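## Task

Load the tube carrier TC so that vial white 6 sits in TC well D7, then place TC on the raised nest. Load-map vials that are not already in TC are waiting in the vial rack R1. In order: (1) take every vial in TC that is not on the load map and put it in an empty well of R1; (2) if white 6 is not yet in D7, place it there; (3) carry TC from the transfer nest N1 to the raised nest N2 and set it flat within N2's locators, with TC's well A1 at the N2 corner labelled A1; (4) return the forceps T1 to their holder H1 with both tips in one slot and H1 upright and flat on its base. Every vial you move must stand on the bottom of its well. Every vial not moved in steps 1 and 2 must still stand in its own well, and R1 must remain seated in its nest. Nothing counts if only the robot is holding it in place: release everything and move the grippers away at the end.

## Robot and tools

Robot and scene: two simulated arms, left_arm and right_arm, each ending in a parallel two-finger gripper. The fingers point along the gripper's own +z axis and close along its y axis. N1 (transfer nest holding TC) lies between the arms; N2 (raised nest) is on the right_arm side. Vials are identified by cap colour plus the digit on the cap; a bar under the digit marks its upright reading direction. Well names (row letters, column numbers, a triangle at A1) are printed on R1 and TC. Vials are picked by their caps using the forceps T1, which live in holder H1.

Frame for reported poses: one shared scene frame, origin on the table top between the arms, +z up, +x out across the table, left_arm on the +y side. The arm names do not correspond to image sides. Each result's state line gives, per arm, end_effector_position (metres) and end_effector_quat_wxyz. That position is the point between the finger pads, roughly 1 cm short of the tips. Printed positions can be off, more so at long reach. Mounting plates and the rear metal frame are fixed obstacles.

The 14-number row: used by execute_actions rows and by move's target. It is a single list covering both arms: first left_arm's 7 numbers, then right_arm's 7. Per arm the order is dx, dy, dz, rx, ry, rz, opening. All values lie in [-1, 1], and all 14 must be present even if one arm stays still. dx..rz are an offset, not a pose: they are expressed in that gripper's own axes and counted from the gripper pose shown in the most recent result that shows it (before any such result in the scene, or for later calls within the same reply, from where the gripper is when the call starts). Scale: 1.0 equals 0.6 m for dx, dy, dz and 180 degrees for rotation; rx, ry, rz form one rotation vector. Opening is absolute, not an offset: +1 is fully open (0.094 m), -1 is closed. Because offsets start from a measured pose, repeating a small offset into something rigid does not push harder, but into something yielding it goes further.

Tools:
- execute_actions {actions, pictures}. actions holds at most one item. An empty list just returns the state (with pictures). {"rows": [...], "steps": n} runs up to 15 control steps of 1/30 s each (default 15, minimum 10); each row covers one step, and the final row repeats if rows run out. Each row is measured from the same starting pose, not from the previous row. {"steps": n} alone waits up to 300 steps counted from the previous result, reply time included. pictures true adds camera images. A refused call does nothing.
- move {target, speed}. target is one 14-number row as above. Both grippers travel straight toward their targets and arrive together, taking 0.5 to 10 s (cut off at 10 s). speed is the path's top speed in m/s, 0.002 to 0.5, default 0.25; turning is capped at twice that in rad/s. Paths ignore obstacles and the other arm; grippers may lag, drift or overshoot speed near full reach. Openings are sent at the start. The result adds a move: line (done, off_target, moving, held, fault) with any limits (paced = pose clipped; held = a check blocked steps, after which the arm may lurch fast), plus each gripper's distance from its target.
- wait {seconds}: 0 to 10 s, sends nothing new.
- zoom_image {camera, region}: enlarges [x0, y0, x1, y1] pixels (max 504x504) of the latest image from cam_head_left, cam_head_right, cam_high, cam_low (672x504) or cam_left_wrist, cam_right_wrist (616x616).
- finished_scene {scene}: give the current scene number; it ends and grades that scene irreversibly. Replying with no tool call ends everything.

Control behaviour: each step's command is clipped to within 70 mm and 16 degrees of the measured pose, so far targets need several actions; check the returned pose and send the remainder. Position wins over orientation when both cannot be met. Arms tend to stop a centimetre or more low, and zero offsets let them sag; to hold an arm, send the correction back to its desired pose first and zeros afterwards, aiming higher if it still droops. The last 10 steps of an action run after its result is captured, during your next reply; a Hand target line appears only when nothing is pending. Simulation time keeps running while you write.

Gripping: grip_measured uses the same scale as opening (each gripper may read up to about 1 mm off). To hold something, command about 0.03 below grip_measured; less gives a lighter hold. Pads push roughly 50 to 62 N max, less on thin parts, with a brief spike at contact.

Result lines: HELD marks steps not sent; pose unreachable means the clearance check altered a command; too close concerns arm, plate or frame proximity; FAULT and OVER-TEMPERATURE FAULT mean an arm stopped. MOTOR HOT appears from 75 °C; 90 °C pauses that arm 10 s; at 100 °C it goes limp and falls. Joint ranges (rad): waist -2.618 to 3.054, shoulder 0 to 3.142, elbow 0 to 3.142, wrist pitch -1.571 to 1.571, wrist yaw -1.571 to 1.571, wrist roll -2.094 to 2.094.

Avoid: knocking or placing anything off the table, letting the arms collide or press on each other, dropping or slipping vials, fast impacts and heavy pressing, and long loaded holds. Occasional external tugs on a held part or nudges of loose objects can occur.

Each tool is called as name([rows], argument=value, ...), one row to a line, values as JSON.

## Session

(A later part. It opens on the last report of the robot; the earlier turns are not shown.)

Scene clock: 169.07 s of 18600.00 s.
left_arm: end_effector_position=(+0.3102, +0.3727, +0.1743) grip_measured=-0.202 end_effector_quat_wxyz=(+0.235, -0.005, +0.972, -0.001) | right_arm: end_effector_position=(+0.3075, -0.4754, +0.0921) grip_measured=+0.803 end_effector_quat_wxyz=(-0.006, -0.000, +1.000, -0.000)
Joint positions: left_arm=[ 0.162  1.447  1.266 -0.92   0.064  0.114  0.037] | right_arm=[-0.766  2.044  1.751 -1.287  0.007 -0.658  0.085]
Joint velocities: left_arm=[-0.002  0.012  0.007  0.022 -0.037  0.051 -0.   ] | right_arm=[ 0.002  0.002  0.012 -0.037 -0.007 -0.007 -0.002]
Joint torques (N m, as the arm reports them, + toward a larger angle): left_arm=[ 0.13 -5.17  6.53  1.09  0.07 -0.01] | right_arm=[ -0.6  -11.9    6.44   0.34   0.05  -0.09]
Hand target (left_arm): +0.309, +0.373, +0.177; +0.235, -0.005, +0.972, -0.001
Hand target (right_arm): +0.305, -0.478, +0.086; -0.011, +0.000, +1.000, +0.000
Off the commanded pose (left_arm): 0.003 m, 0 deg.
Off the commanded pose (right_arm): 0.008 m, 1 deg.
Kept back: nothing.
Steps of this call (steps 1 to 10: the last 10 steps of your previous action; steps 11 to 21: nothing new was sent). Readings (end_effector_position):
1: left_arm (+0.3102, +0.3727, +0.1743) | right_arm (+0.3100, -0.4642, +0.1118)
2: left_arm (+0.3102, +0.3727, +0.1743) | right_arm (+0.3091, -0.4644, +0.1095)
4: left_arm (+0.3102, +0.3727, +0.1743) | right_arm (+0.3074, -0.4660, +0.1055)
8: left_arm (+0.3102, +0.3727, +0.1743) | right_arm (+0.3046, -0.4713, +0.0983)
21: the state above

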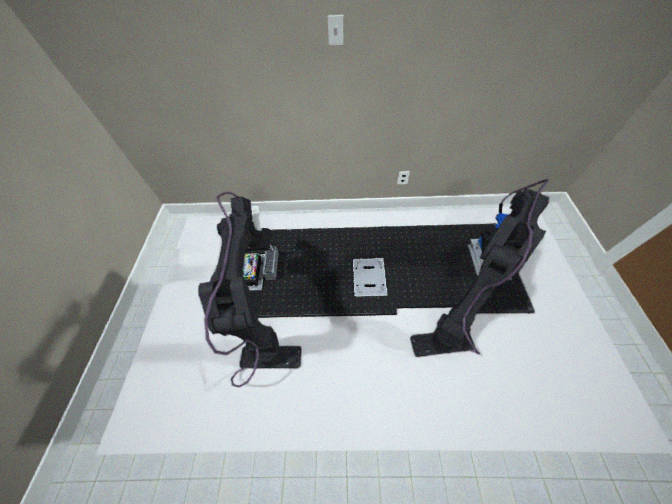

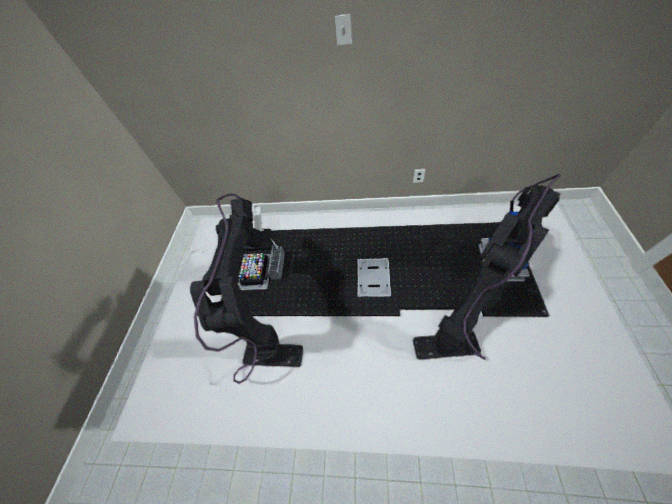

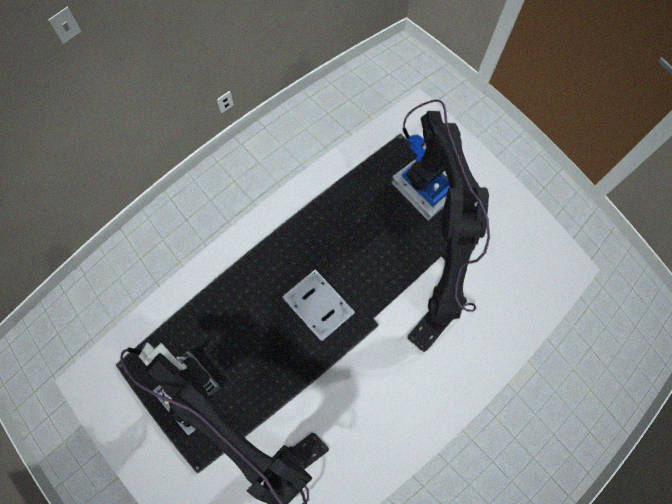

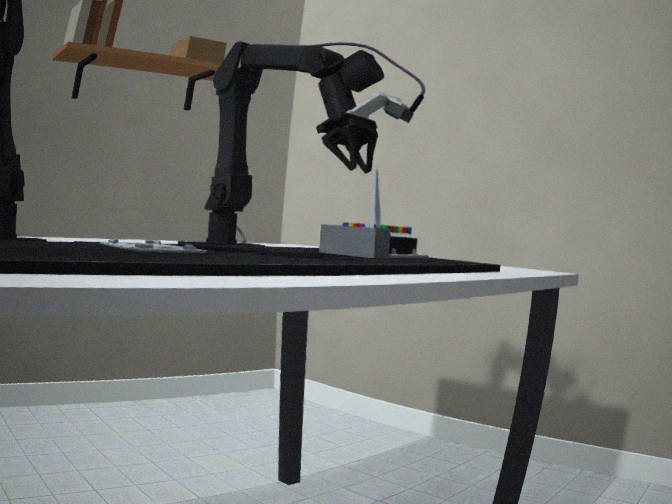

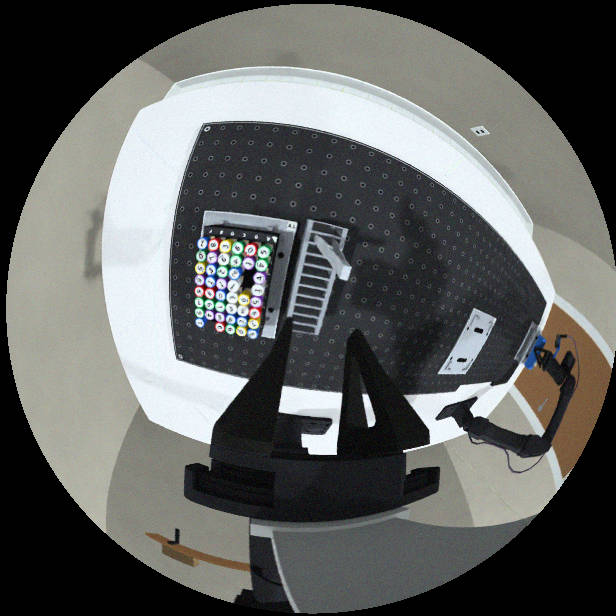

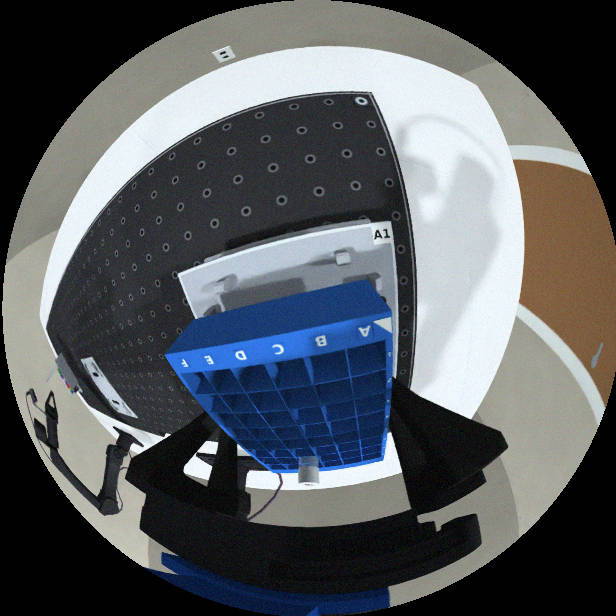

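execute_actions(actions=[])

Scene clock: 170.40 s of 18600.00 s.
left_arm: end_effector_position=(+0.3102, +0.3727, +0.1743) grip_measured=-0.202 end_effector_quat_wxyz=(+0.235, -0.005, +0.972, -0.001) | right_arm: end_effector_position=(+0.3077, -0.4756, +0.0921) grip_measured=+0.803 end_effector_quat_wxyz=(-0.005, -0.000, +1.000, -0.000)
Joint positions: left_arm=[ 0.162  1.447  1.266 -0.92   0.064  0.114  0.037] | right_arm=[-0.766  2.044  1.751 -1.286  0.007 -0.659  0.085]
Joint velocities: left_arm=[ 0.017 -0.007 -0.032  0.095  0.007 -0.022 -0.   ] | right_arm=[-0.012 -0.007  0.002  0.022  0.007 -0.081 -0.   ]
Joint torques (N m, as the arm reports them, + toward a larger angle): left_arm=[ 0.08 -5.14  6.53  1.07  0.07 -0.02] | right_arm=[ -0.59 -11.85   6.42   0.33   0.08  -0.08]
Hand target (left_arm): +0.309, +0.373, +0.177; +0.235, -0.005, +0.972, -0.001
Hand target (right_arm): +0.305, -0.478, +0.086; -0.012, +0.000, +1.000, +0.000
Off the commanded pose (left_arm): 0.003 m, 0 deg.
Off the commanded pose (right_arm): 0.008 m, 1 deg.
Kept back: nothing.
Steps of this call (steps 1 to 40: nothing new was sent). Readings (end_effector_position):
1: left_arm (+0.3102, +0.3727, +0.1743) | right_arm (+0.3076, -0.4755, +0.0921)
2: left_arm (+0.3102, +0.3727, +0.1743) | right_arm (+0.3077, -0.4755, +0.0921)
4: left_arm (+0.3102, +0.3727, +0.1743) | right_arm (+0.3077, -0.4755, +0.0921)
8: left_arm (+0.3102, +0.3727, +0.1743) | right_arm (+0.3077, -0.4756, +0.0921)
40: the state above

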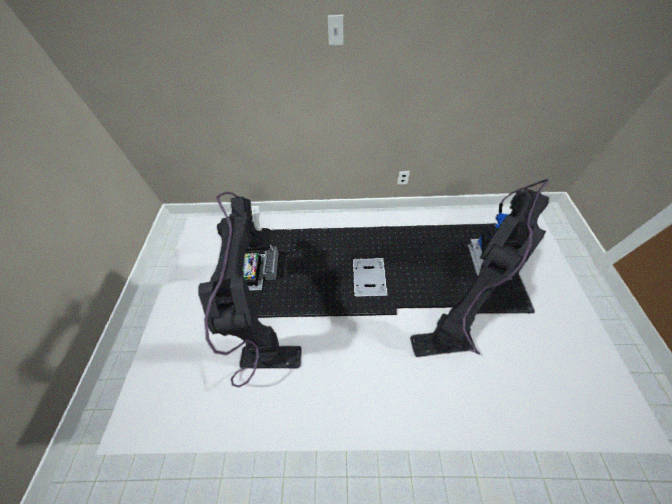

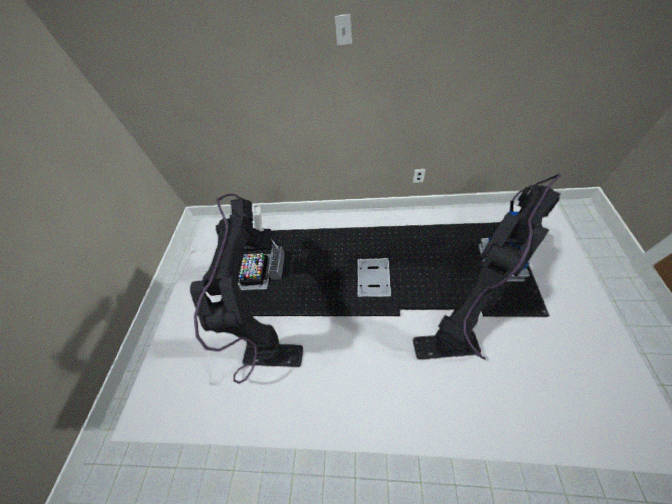

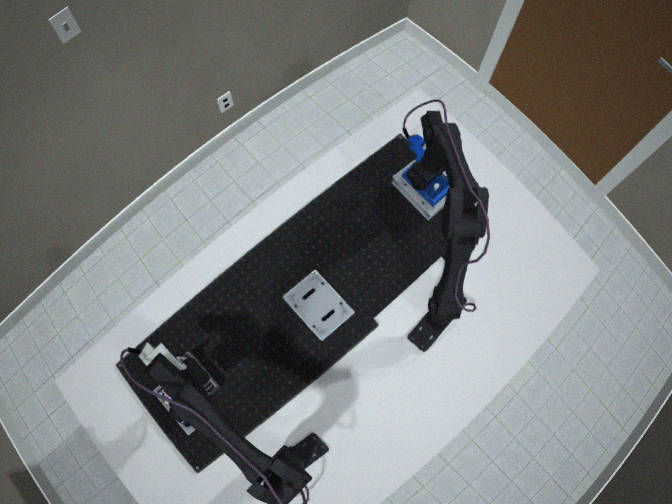

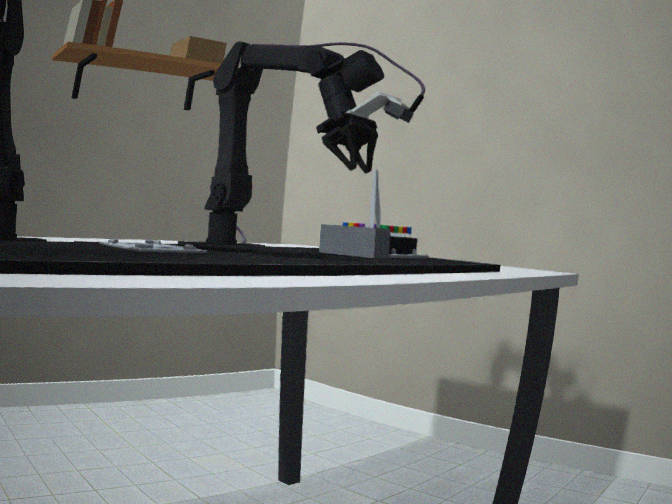

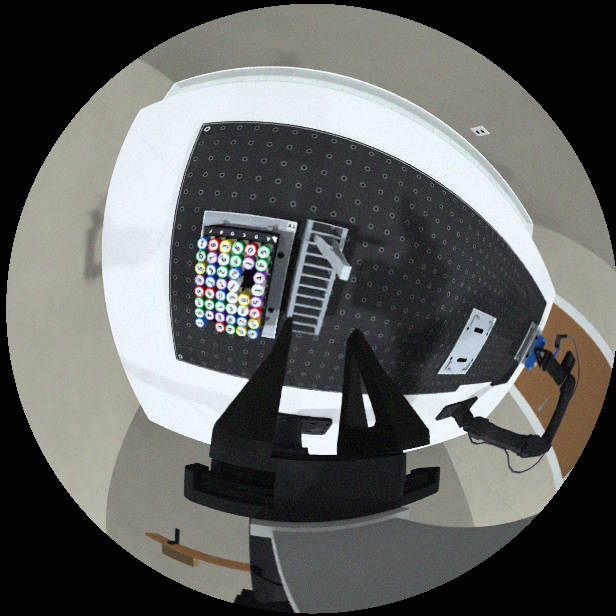

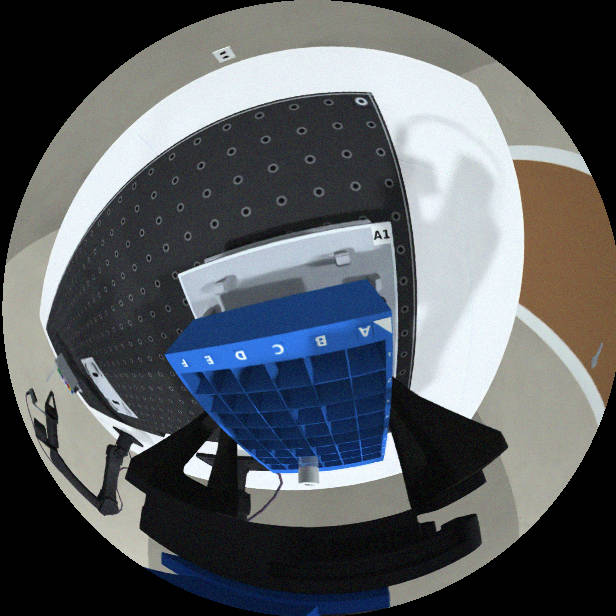

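zoom_image(camera="cam_right_wrist", region=[150, 200, 430, 380])

zoom_image(camera="cam_high", region=[370, 140, 480, 230])

Region (150, 200, 430, 380) of cam_right_wrist's 616x616 image, scaled by 1.800, with more detail than that image has; it fills the top 324 rows of this view, and the rest is white.

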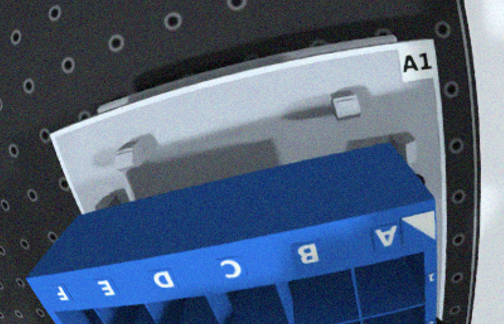

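Region (370, 140, 480, 230) of cam_high's 672x504 image, scaled by 4.582, with more detail than that image has; it fills the top 412 rows of this view, and the rest is white.

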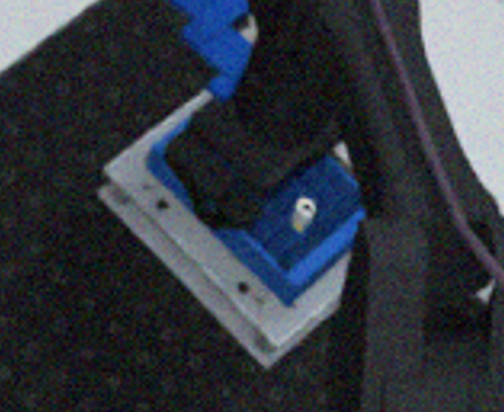

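execute_actions([
  {"rows": [
[0,0,-0.005,0,0,0,-0.2, 0.003,-0.0042,0.010,0,0.004,0,0.77],
[0,0,-0.005,0,0,0,-0.2, 0.002,-0.0044,0.011,0,0.0036,0,0.77],
[0,0,-0.005,0,0,0,-0.2, 0.001,-0.0046,0.012,0,0.0032,0,0.77],
[0,0,-0.005,0,0,0,-0.2, 0.000,-0.0048,0.013,0,0.0028,0,0.77],
[0,0,-0.005,0,0,0,-0.2, -0.001,-0.005,0.014,0,0.0024,0,0.77],
[0,0,-0.005,0,0,0,-0.2, -0.002,-0.0052,0.015,0,0.002,0,0.77],
[0,0,-0.005,0,0,0,-0.2, -0.003,-0.0054,0.016,0,0.0016,0,0.77],
[0,0,-0.005,0,0,0,-0.2, -0.004,-0.0056,0.017,0,0.0012,0,0.77],
[0,0,-0.005,0,0,0,-0.2, -0.005,-0.0058,0.018,0,0.0008,0,0.77],
[0,0,-0.005,0,0,0,-0.2, -0.005,-0.0058,0.019,0,0.0004,0,0.77],
[0,0,-0.005,0,0,0,-0.2, -0.005,-0.0058,0.020,0,0,0,0.77],
[0,0,-0.005,0,0,0,-0.2, -0.005,-0.0058,0.021,0,0,0,0.77],
[0,0,-0.005,0,0,0,-0.2, -0.005,-0.0058,0.022,0,0,0,0.77],
[0,0,-0.005,0,0,0,-0.2, -0.005,-0.0058,0.023,0,0,0,0.77],
[0,0,-0.005,0,0,0,-0.2, -0.005,-0.0058,0.023,0,0,0,0.77]
], "steps": 15},
])

wait(seconds=0.4)

Scene clock: 174.03 s of 18600.00 s.
left_arm: end_effector_position=(+0.3102, +0.3727, +0.1743) grip_measured=-0.202 end_effector_quat_wxyz=(+0.235, -0.005, +0.972, -0.001) | right_arm: end_effector_position=(+0.3083, -0.4760, +0.0920) grip_measured=+0.803 end_effector_quat_wxyz=(-0.004, -0.000, +1.000, -0.001)
Joint positions: left_arm=[ 0.162  1.447  1.266 -0.92   0.064  0.114  0.037] | right_arm=[-0.766  2.044  1.751 -1.283  0.007 -0.659  0.085]
Joint velocities: left_arm=[-0.007 -0.017  0.017 -0.007 -0.051  0.037 -0.001] | right_arm=[-0.012 -0.002 -0.002  0.007  0.007  0.051 -0.   ]
Joint torques (N m, as the arm reports them, + toward a larger angle): left_arm=[ 0.1  -5.19  6.55  1.09  0.05  0.01] | right_arm=[ -0.21 -11.09   6.76   0.37   0.03  -0.05]
Steps of this call (steps 1 to 90: nothing new was sent; then 0.47 s passed at rest; steps 91 to 95: the first 5 steps of this action). Readings (end_effector_position):
91: left_arm (+0.3102, +0.3727, +0.1743) | right_arm (+0.3077, -0.4756, +0.0921)
92: left_arm (+0.3102, +0.3727, +0.1743) | right_arm (+0.3078, -0.4757, +0.0921)
94: left_arm (+0.3102, +0.3727, +0.1743) | right_arm (+0.3080, -0.4758, +0.0921)
95: the state above

Scene clock: 174.77 s of 18600.00 s.
left_arm: end_effector_position=(+0.3102, +0.3727, +0.1743) grip_measured=-0.202 end_effector_quat_wxyz=(+0.235, -0.005, +0.972, -0.001) | right_arm: end_effector_position=(+0.3140, -0.4804, +0.0874) grip_measured=+0.803 end_effector_quat_wxyz=(+0.003, -0.000, +1.000, -0.007)
Joint positions: left_arm=[ 0.162  1.447  1.266 -0.92   0.064  0.114  0.037] | right_arm=[-0.766  2.056  1.751 -1.253  0.007 -0.659  0.085]
Joint velocities: left_arm=[-0.012 -0.007 -0.002 -0.037 -0.037 -0.007  0.001] | right_arm=[ 0.017  0.007 -0.002  0.022 -0.066 -0.007 -0.   ]
Joint torques (N m, as the arm reports them, + toward a larger angle): left_arm=[ 0.2  -5.19  6.53  1.08  0.07 -0.01] | right_arm=[ -0.12 -11.92   5.81   0.38  -0.01  -0.04]
Hand target (left_arm): +0.309, +0.373, +0.177; +0.235, -0.005, +0.972, -0.001
Hand target (right_arm): +0.311, -0.479, +0.078; -0.005, -0.000, +1.000, -0.000
Off the commanded pose (left_arm): 0.003 m, 0 deg.
Off the commanded pose (right_arm): 0.010 m, 1 deg.
Kept back: nothing.
Steps of this call (steps 1 to 10: the last 10 steps of your previous action; steps 11 to 22: nothing new was sent). Readings (end_effector_position):
1: left_arm (+0.3102, +0.3727, +0.1743) | right_arm (+0.3086, -0.4762, +0.0920)
2: left_arm (+0.3102, +0.3727, +0.1743) | right_arm (+0.3089, -0.4765, +0.0920)
4: left_arm (+0.3102, +0.3727, +0.1743) | right_arm (+0.3098, -0.4772, +0.0916)
8: left_arm (+0.3102, +0.3727, +0.1743) | right_arm (+0.3116, -0.4786, +0.0891)
22: the state above

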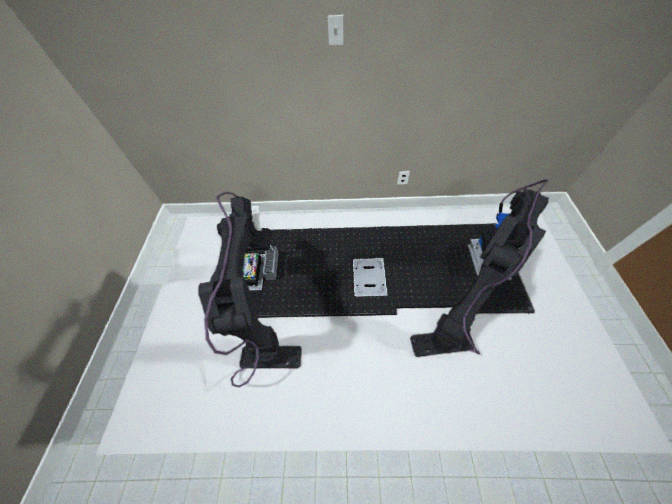

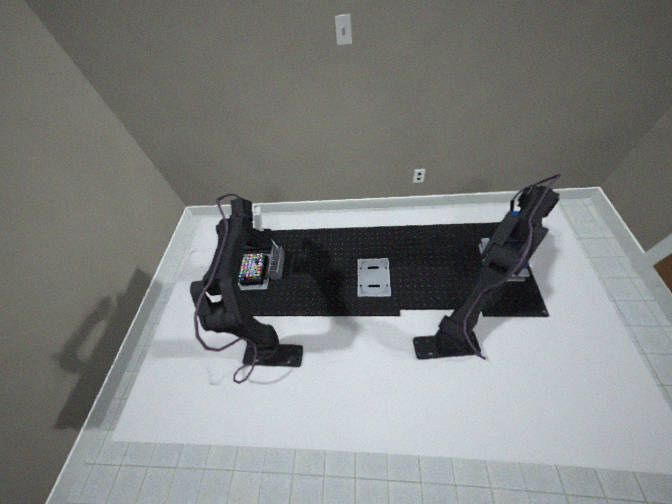

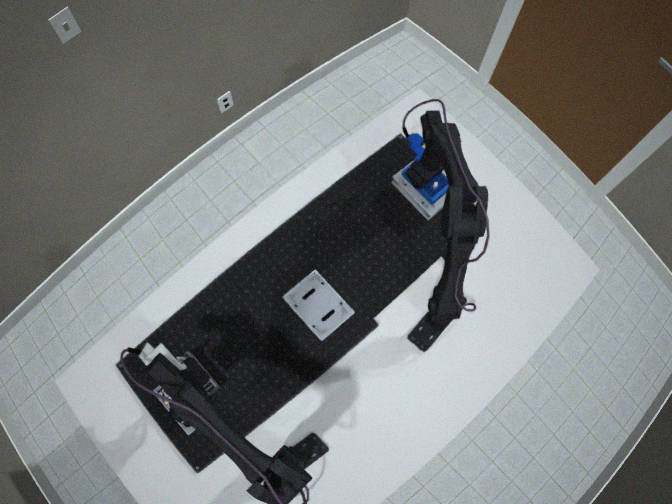

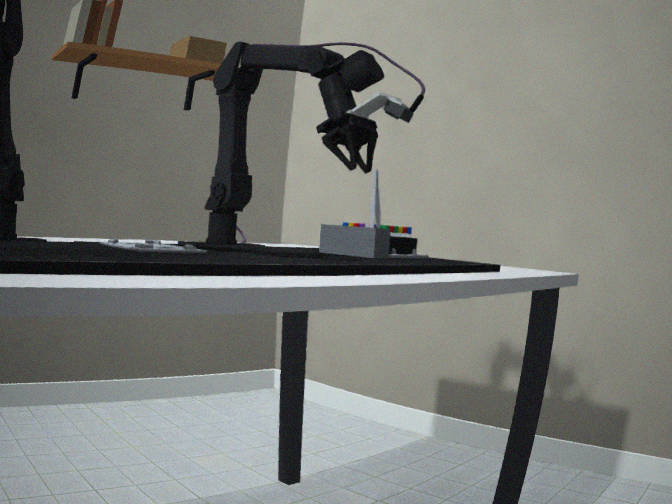

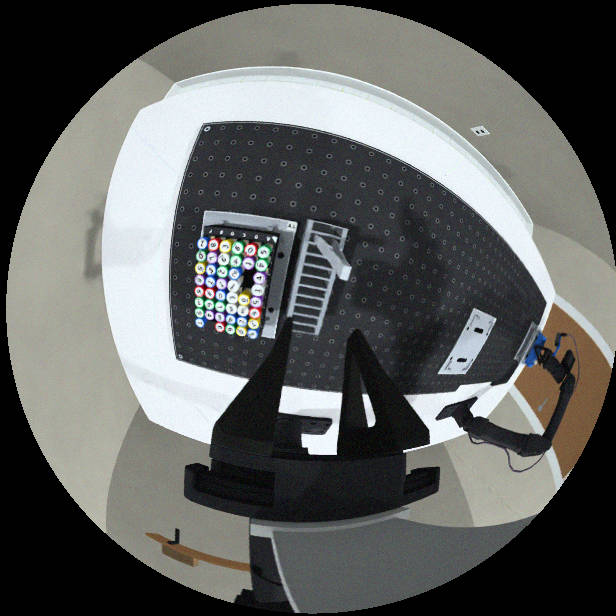

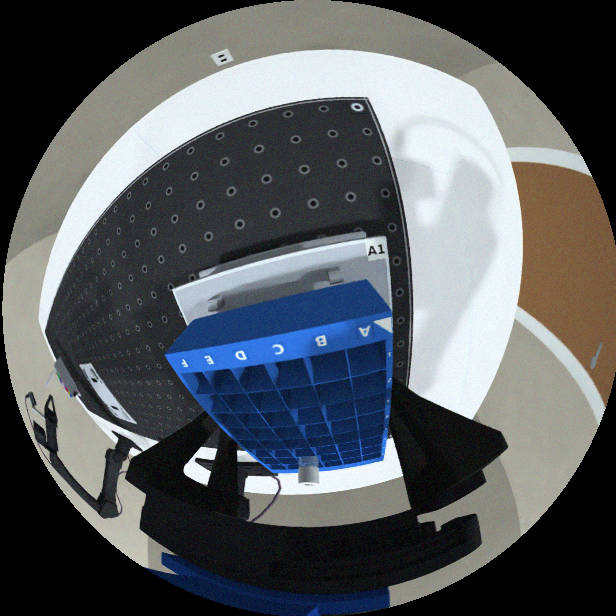

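zoom_image(camera="cam_right_wrist", region=[150, 200, 430, 380])

Region (150, 200, 430, 380) of cam_right_wrist's 616x616 image, scaled by 1.800, with more detail than that image has; it fills the top 324 rows of this view, and the rest is white.

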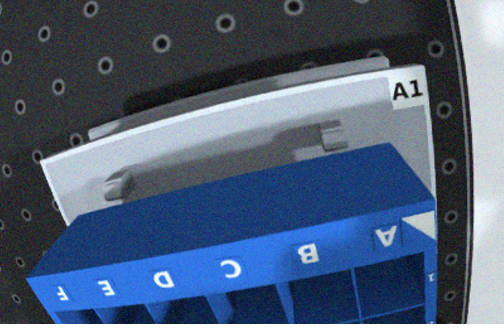

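execute_actions([
  {"rows": [
[0,0,-0.005,0,0,0,-0.2, 0.006,0.002,0.016,-0.0048,0.0054,0,0.77],
[0,0,-0.005,0,0,0,-0.2, 0.007,0.0017,0.0165,-0.0051,0.0058,0,0.77],
[0,0,-0.005,0,0,0,-0.2, 0.008,0.0014,0.017,-0.0054,0.0062,0,0.77],
[0,0,-0.005,0,0,0,-0.2, 0.009,0.0011,0.0175,-0.0057,0.0066,0,0.77],
[0,0,-0.005,0,0,0,-0.2, 0.010,0.0008,0.018,-0.006,0.007,0,0.77],
[0,0,-0.005,0,0,0,-0.2, 0.011,0.0005,0.0187,-0.0063,0.0074,0,0.77],
[0,0,-0.005,0,0,0,-0.2, 0.012,0.0002,0.0194,-0.0066,0.0078,0,0.77],
[0,0,-0.005,0,0,0,-0.2, 0.013,0,0.0201,-0.0068,0.0081,0,0.77],
[0,0,-0.005,0,0,0,-0.2, 0.0138,-0.0002,0.0208,-0.0068,0.0081,0,0.77],
[0,0,-0.005,0,0,0,-0.2, 0.0138,-0.0002,0.0215,-0.0068,0.0081,0,0.77],
[0,0,-0.005,0,0,0,-0.2, 0.0138,-0.0002,0.0222,-0.0068,0.0081,0,0.77],
[0,0,-0.005,0,0,0,-0.2, 0.0138,-0.0002,0.023,-0.0068,0.0081,0,0.77],
[0,0,-0.005,0,0,0,-0.2, 0.0138,-0.0002,0.0235,-0.0068,0.0081,0,0.77],
[0,0,-0.005,0,0,0,-0.2, 0.0138,-0.0002,0.024,-0.0068,0.0081,0,0.77],
[0,0,-0.005,0,0,0,-0.2, 0.0138,-0.0002,0.024,-0.0068,0.0081,0,0.77]
], "steps": 15},
])

wait(seconds=0.4)

zoom_image(camera="cam_right_wrist", region=[150, 200, 430, 380])

Scene clock: 177.97 s of 18600.00 s.
left_arm: end_effector_position=(+0.3102, +0.3727, +0.1743) grip_measured=-0.202 end_effector_quat_wxyz=(+0.235, -0.005, +0.972, -0.001) | right_arm: end_effector_position=(+0.3139, -0.4804, +0.0870) grip_measured=+0.803 end_effector_quat_wxyz=(+0.003, -0.001, +1.000, -0.007)
Joint positions: left_arm=[ 0.162  1.447  1.266 -0.92   0.064  0.114  0.037] | right_arm=[-0.766  2.056  1.75  -1.252  0.007 -0.659  0.085]
Joint velocities: left_arm=[ 0.007 -0.002  0.002 -0.022  0.007 -0.022  0.   ] | right_arm=[ 0.022  0.002 -0.042 -0.051  0.037 -0.022  0.001]
Joint torques (N m, as the arm reports them, + toward a larger angle): left_arm=[ 0.08 -5.18  6.49  1.08  0.07 -0.01] | right_arm=[ -0.69 -11.62   5.98   0.33  -0.02  -0.09]
Steps of this call (steps 1 to 90: nothing new was sent; then 0.03 s passed at rest; steps 91 to 95: the first 5 steps of this action). Readings (end_effector_position):
91: left_arm (+0.3102, +0.3727, +0.1743) | right_arm (+0.3141, -0.4805, +0.0874)
92: left_arm (+0.3102, +0.3727, +0.1743) | right_arm (+0.3141, -0.4805, +0.0874)
94: left_arm (+0.3102, +0.3727, +0.1743) | right_arm (+0.3141, -0.4805, +0.0874)
95: the state above

Scene clock: 178.70 s of 18600.00 s.
left_arm: end_effector_position=(+0.3102, +0.3727, +0.1743) grip_measured=-0.202 end_effector_quat_wxyz=(+0.235, -0.005, +0.972, -0.001) | right_arm: end_effector_position=(+0.3103, -0.4787, +0.0829) grip_measured=+0.803 end_effector_quat_wxyz=(-0.003, -0.002, +1.000, -0.002)
Joint positions: left_arm=[ 0.162  1.447  1.266 -0.92   0.064  0.114  0.037] | right_arm=[-0.769  2.056  1.733 -1.25   0.007 -0.664  0.085]
Joint velocities: left_arm=[-0.007  0.002 -0.012 -0.051 -0.022 -0.095 -0.   ] | right_arm=[-0.007  0.002 -0.007  0.066 -0.007 -0.007  0.001]
Joint torques (N m, as the arm reports them, + toward a larger angle): left_arm=[ 0.12 -5.19  6.53  1.09  0.05 -0.01] | right_arm=[ -0.98 -11.56   5.88   0.4    0.    -0.11]
Hand target (left_arm): +0.309, +0.373, +0.177; +0.235, -0.005, +0.972, -0.001
Hand target (right_arm): +0.306, -0.481, +0.073; -0.010, -0.000, +1.000, +0.004
Off the commanded pose (left_arm): 0.003 m, 0 deg.
Off the commanded pose (right_arm): 0.011 m, 1 deg.
Kept back: nothing.
Steps of this call (steps 1 to 10: the last 10 steps of your previous action; steps 11 to 22: nothing new was sent). Readings (end_effector_position):
1: left_arm (+0.3102, +0.3727, +0.1743) | right_arm (+0.3135, -0.4800, +0.0865)
2: left_arm (+0.3102, +0.3727, +0.1743) | right_arm (+0.3130, -0.4797, +0.0858)
4: left_arm (+0.3102, +0.3727, +0.1743) | right_arm (+0.3116, -0.4785, +0.0841)
8: left_arm (+0.3102, +0.3727, +0.1743) | right_arm (+0.3105, -0.4785, +0.0829)
22: the state above

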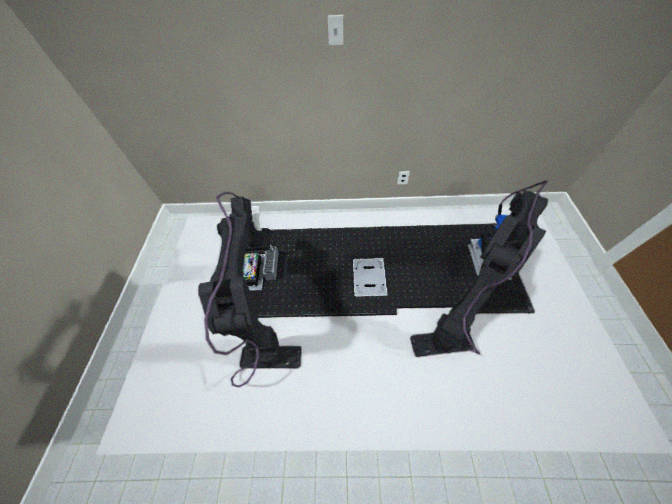

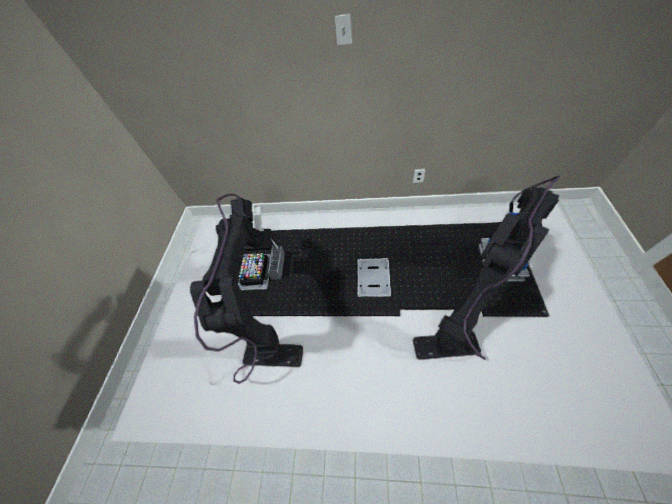

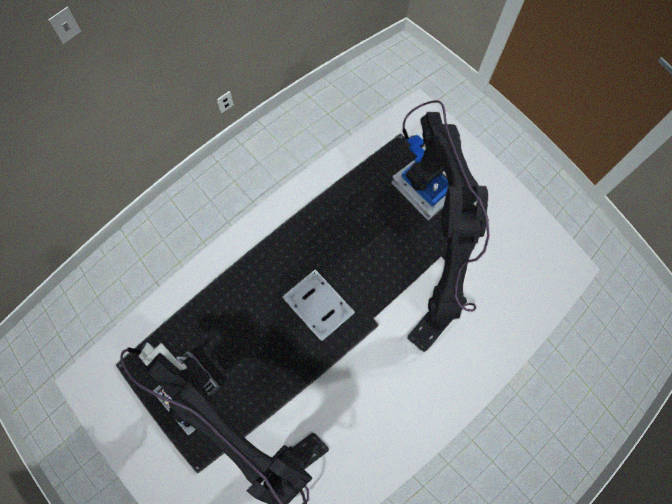

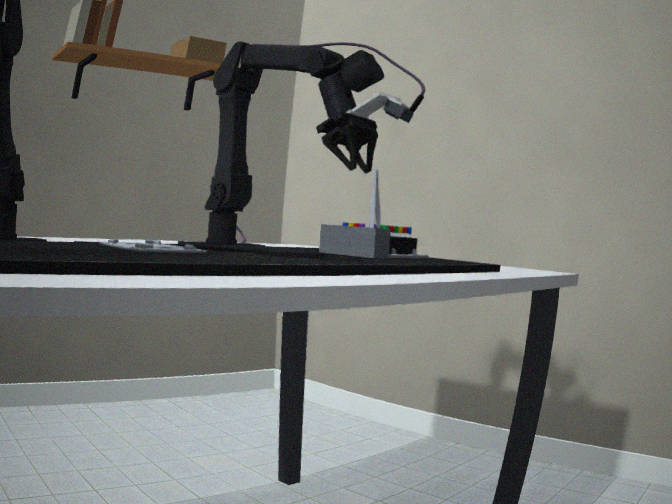

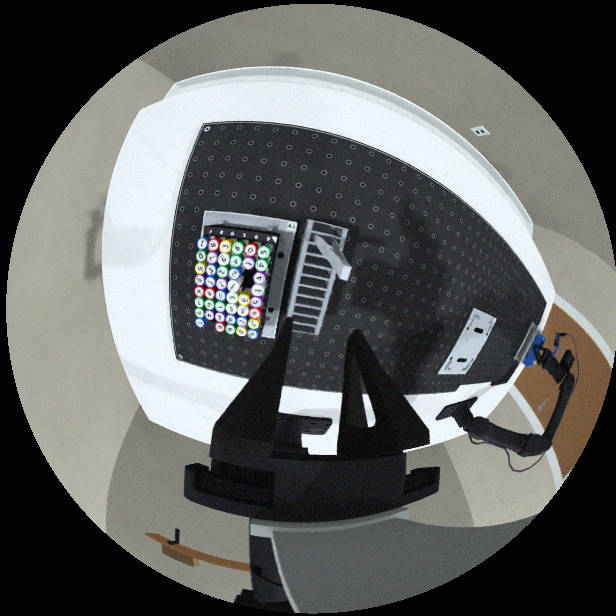

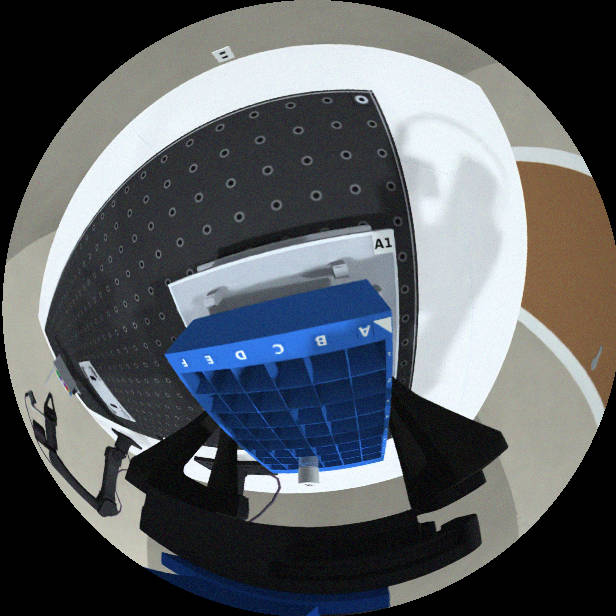

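Region (150, 200, 430, 380) of cam_right_wrist's 616x616 image, scaled by 1.800, with more detail than that image has; it fills the top 324 rows of this view, and the rest is white.

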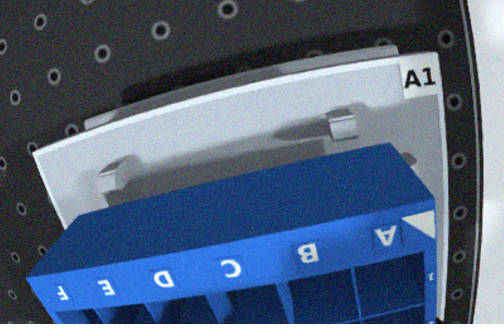

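execute_actions([
  {"rows": [
[0,0,-0.005,0,0,0,-0.2, 0.006,-0.002,0.0155,-0.004,0.004,0.002,0.77],
[0,0,-0.005,0,0,0,-0.2, 0.005,-0.0003,0.0155,-0.004,0.004,0.004,0.77],
[0,0,-0.005,0,0,0,-0.2, 0.005,-0.0003,0.0155,-0.004,0.004,0.006,0.77],
[0,0,-0.005,0,0,0,-0.2, 0.005,-0.0003,0.0155,-0.004,0.004,0.0075,0.77],
[0,0,-0.005,0,0,0,-0.2, 0.005,-0.0003,0.0155,-0.004,0.004,0.0075,0.77],
[0,0,-0.005,0,0,0,-0.2, 0.005,-0.0003,0.016,-0.004,0.004,0.0075,0.77],
[0,0,-0.005,0,0,0,-0.2, 0.005,-0.0003,0.017,-0.004,0.004,0.0075,0.77],
[0,0,-0.005,0,0,0,-0.2, 0.005,-0.0003,0.018,-0.004,0.004,0.0075,0.77],
[0,0,-0.005,0,0,0,-0.2, 0.005,-0.0003,0.019,-0.004,0.004,0.0075,0.77],
[0,0,-0.005,0,0,0,-0.2, 0.005,-0.0003,0.020,-0.004,0.004,0.0075,0.77],
[0,0,-0.005,0,0,0,-0.2, 0.005,-0.0003,0.021,-0.004,0.004,0.0075,0.77],
[0,0,-0.005,0,0,0,-0.2, 0.005,-0.0003,0.022,-0.004,0.004,0.0075,0.77],
[0,0,-0.005,0,0,0,-0.2, 0.005,-0.0003,0.023,-0.004,0.004,0.0075,0.77],
[0,0,-0.005,0,0,0,-0.2, 0.005,-0.0003,0.024,-0.004,0.004,0.0075,0.77],
[0,0,-0.005,0,0,0,-0.2, 0.005,-0.0003,0.024,-0.004,0.004,0.0075,0.77]
], "steps": 15},
])

wait(seconds=0.4)

zoom_image(camera="cam_right_wrist", region=[150, 200, 430, 380])

Scene clock: 181.07 s of 18600.00 s.
left_arm: end_effector_position=(+0.3102, +0.3727, +0.1743) grip_measured=-0.202 end_effector_quat_wxyz=(+0.235, -0.005, +0.972, -0.001) | right_arm: end_effector_position=(+0.3103, -0.4787, +0.0829) grip_measured=+0.803 end_effector_quat_wxyz=(-0.003, +0.000, +1.000, -0.002)
Joint positions: left_arm=[ 0.162  1.447  1.266 -0.92   0.064  0.114  0.037] | right_arm=[-0.769  2.056  1.733 -1.25   0.007 -0.66   0.085]
Joint velocities: left_arm=[-0.002 -0.012 -0.007  0.022 -0.051 -0.007 -0.001] | right_arm=[-0.007  0.007 -0.007  0.007 -0.051 -0.037  0.001]
Joint torques (N m, as the arm reports them, + toward a larger angle): left_arm=[ 0.1  -5.14  6.5   1.08  0.06  0.  ] | right_arm=[ -0.42 -11.71   5.93   0.4   -0.02   0.03]
Steps of this call (steps 1 to 66: nothing new was sent; steps 67 to 71: the first 5 steps of this action). Readings (end_effector_position):
67: left_arm (+0.3102, +0.3727, +0.1743) | right_arm (+0.3103, -0.4787, +0.0829)
68: left_arm (+0.3102, +0.3727, +0.1743) | right_arm (+0.3103, -0.4787, +0.0829)
70: left_arm (+0.3102, +0.3727, +0.1743) | right_arm (+0.3103, -0.4787, +0.0829)
71: the state above

Scene clock: 181.80 s of 18600.00 s.
left_arm: end_effector_position=(+0.3102, +0.3727, +0.1743) grip_measured=-0.202 end_effector_quat_wxyz=(+0.235, -0.005, +0.972, -0.001) | right_arm: end_effector_position=(+0.3100, -0.4786, +0.0813) grip_measured=+0.803 end_effector_quat_wxyz=(-0.003, +0.003, +1.000, -0.002)
Joint positions: left_arm=[ 0.162  1.447  1.266 -0.92   0.064  0.114  0.037] | right_arm=[-0.769  2.056  1.727 -1.244  0.007 -0.654  0.085]
Joint velocities: left_arm=[-0.002 -0.017 -0.007 -0.037  0.051 -0.066 -0.   ] | right_arm=[ 0.007 -0.002  0.002  0.051 -0.007 -0.007  0.   ]
Joint torques (N m, as the arm reports them, + toward a larger angle): left_arm=[ 0.1  -5.15  6.48  1.08  0.07 -0.01] | right_arm=[ -0.46 -11.51   5.18   0.5   -0.02   0.04]
Hand target (left_arm): +0.309, +0.373, +0.177; +0.235, -0.005, +0.972, -0.001
Hand target (right_arm): +0.307, -0.479, +0.069; -0.009, +0.010, +1.000, +0.004
Off the commanded pose (left_arm): 0.003 m, 0 deg.
Off the commanded pose (right_arm): 0.013 m, 1 deg.
Kept back: nothing.
Steps of this call (steps 1 to 10: the last 10 steps of your previous action; steps 11 to 22: nothing new was sent). Readings (end_effector_position):
1: left_arm (+0.3102, +0.3727, +0.1743) | right_arm (+0.3103, -0.4787, +0.0829)
2: left_arm (+0.3102, +0.3727, +0.1743) | right_arm (+0.3103, -0.4787, +0.0829)
4: left_arm (+0.3102, +0.3727, +0.1743) | right_arm (+0.3102, -0.4787, +0.0825)
8: left_arm (+0.3102, +0.3727, +0.1743) | right_arm (+0.3101, -0.4785, +0.0816)
22: the state above

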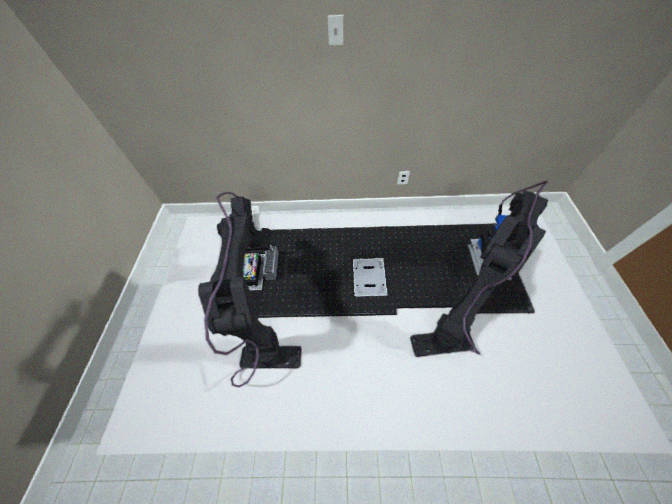

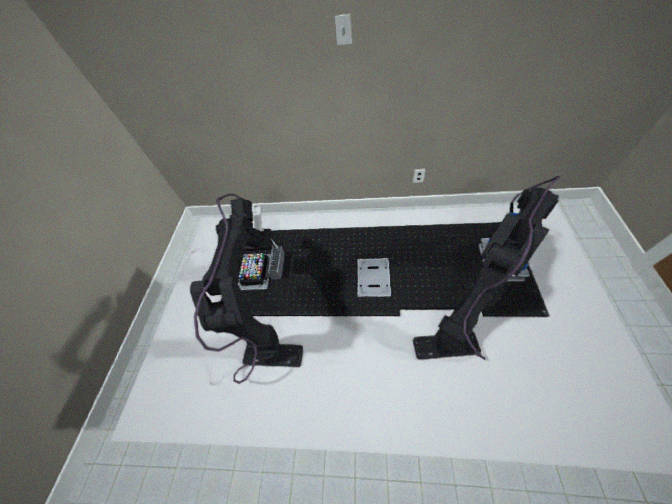

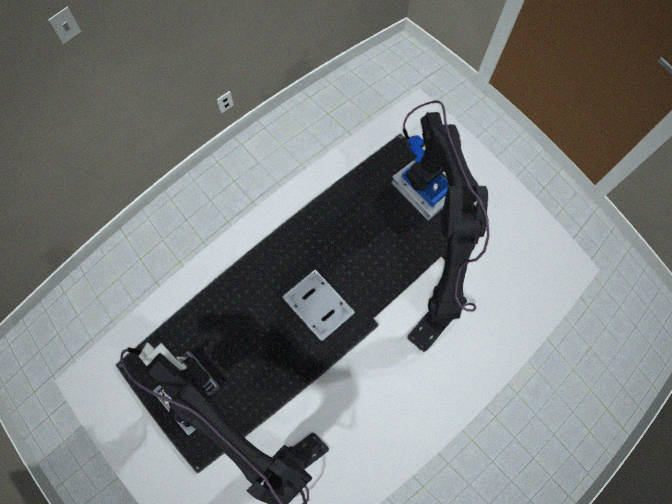

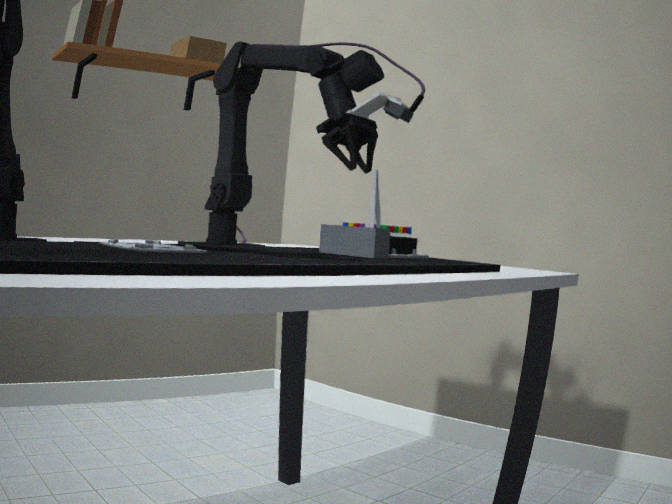

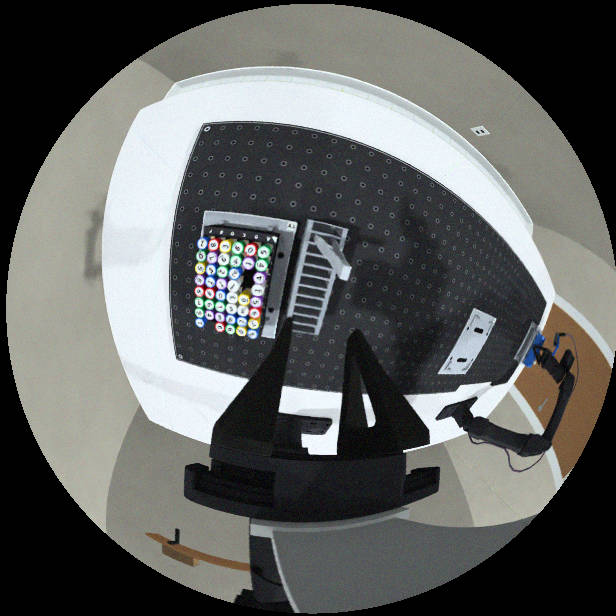

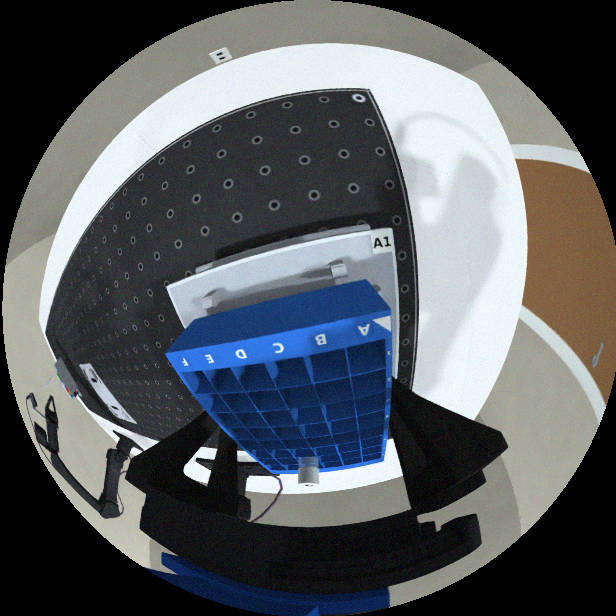

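Region (150, 200, 430, 380) of cam_right_wrist's 616x616 image, scaled by 1.800, with more detail than that image has; it fills the top 324 rows of this view, and the rest is white.

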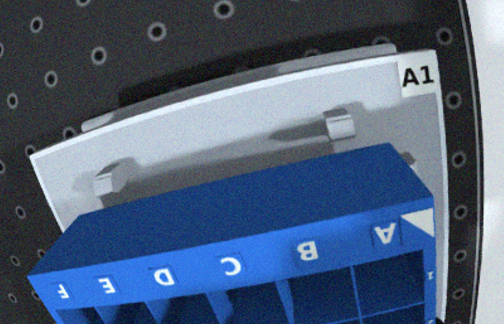

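zoom_image(camera="cam_high", region=[390, 160, 460, 225])

zoom_image(camera="cam_right_wrist", region=[310, 240, 410, 310])

zoom_image(camera="cam_head_right", region=[470, 225, 550, 295])

Region (390, 160, 460, 225) of cam_high's 672x504 image, scaled by 7.200, with more detail than that image has; it fills the top 468 rows of this view, and the rest is white.

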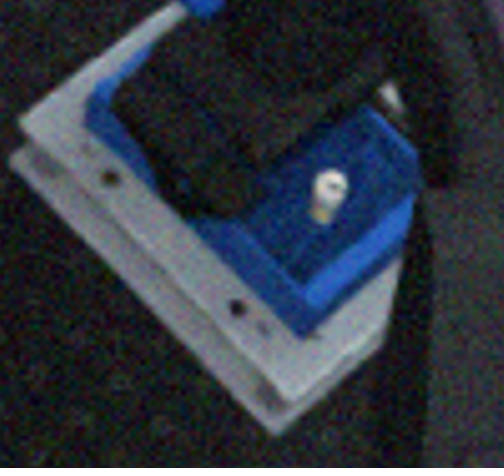

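Region (310, 240, 410, 310) of cam_right_wrist's 616x616 image, scaled by 5.040, with more detail than that image has; it fills the top 353 rows of this view, and the rest is white.

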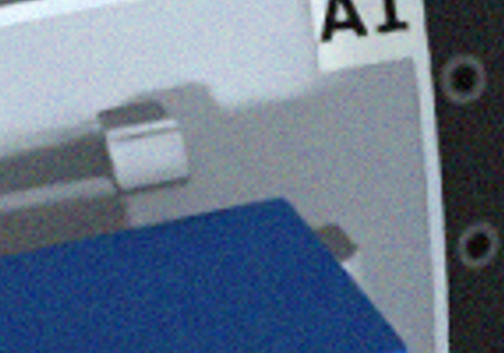

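Region (470, 225, 550, 295) of cam_head_right's 672x504 image, scaled by 6.300, with more detail than that image has; it fills the top 441 rows of this view, and the rest is white.

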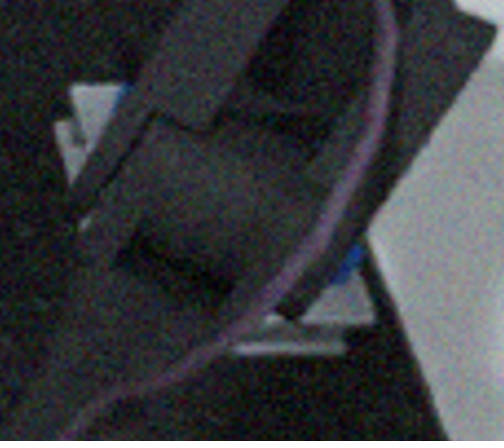

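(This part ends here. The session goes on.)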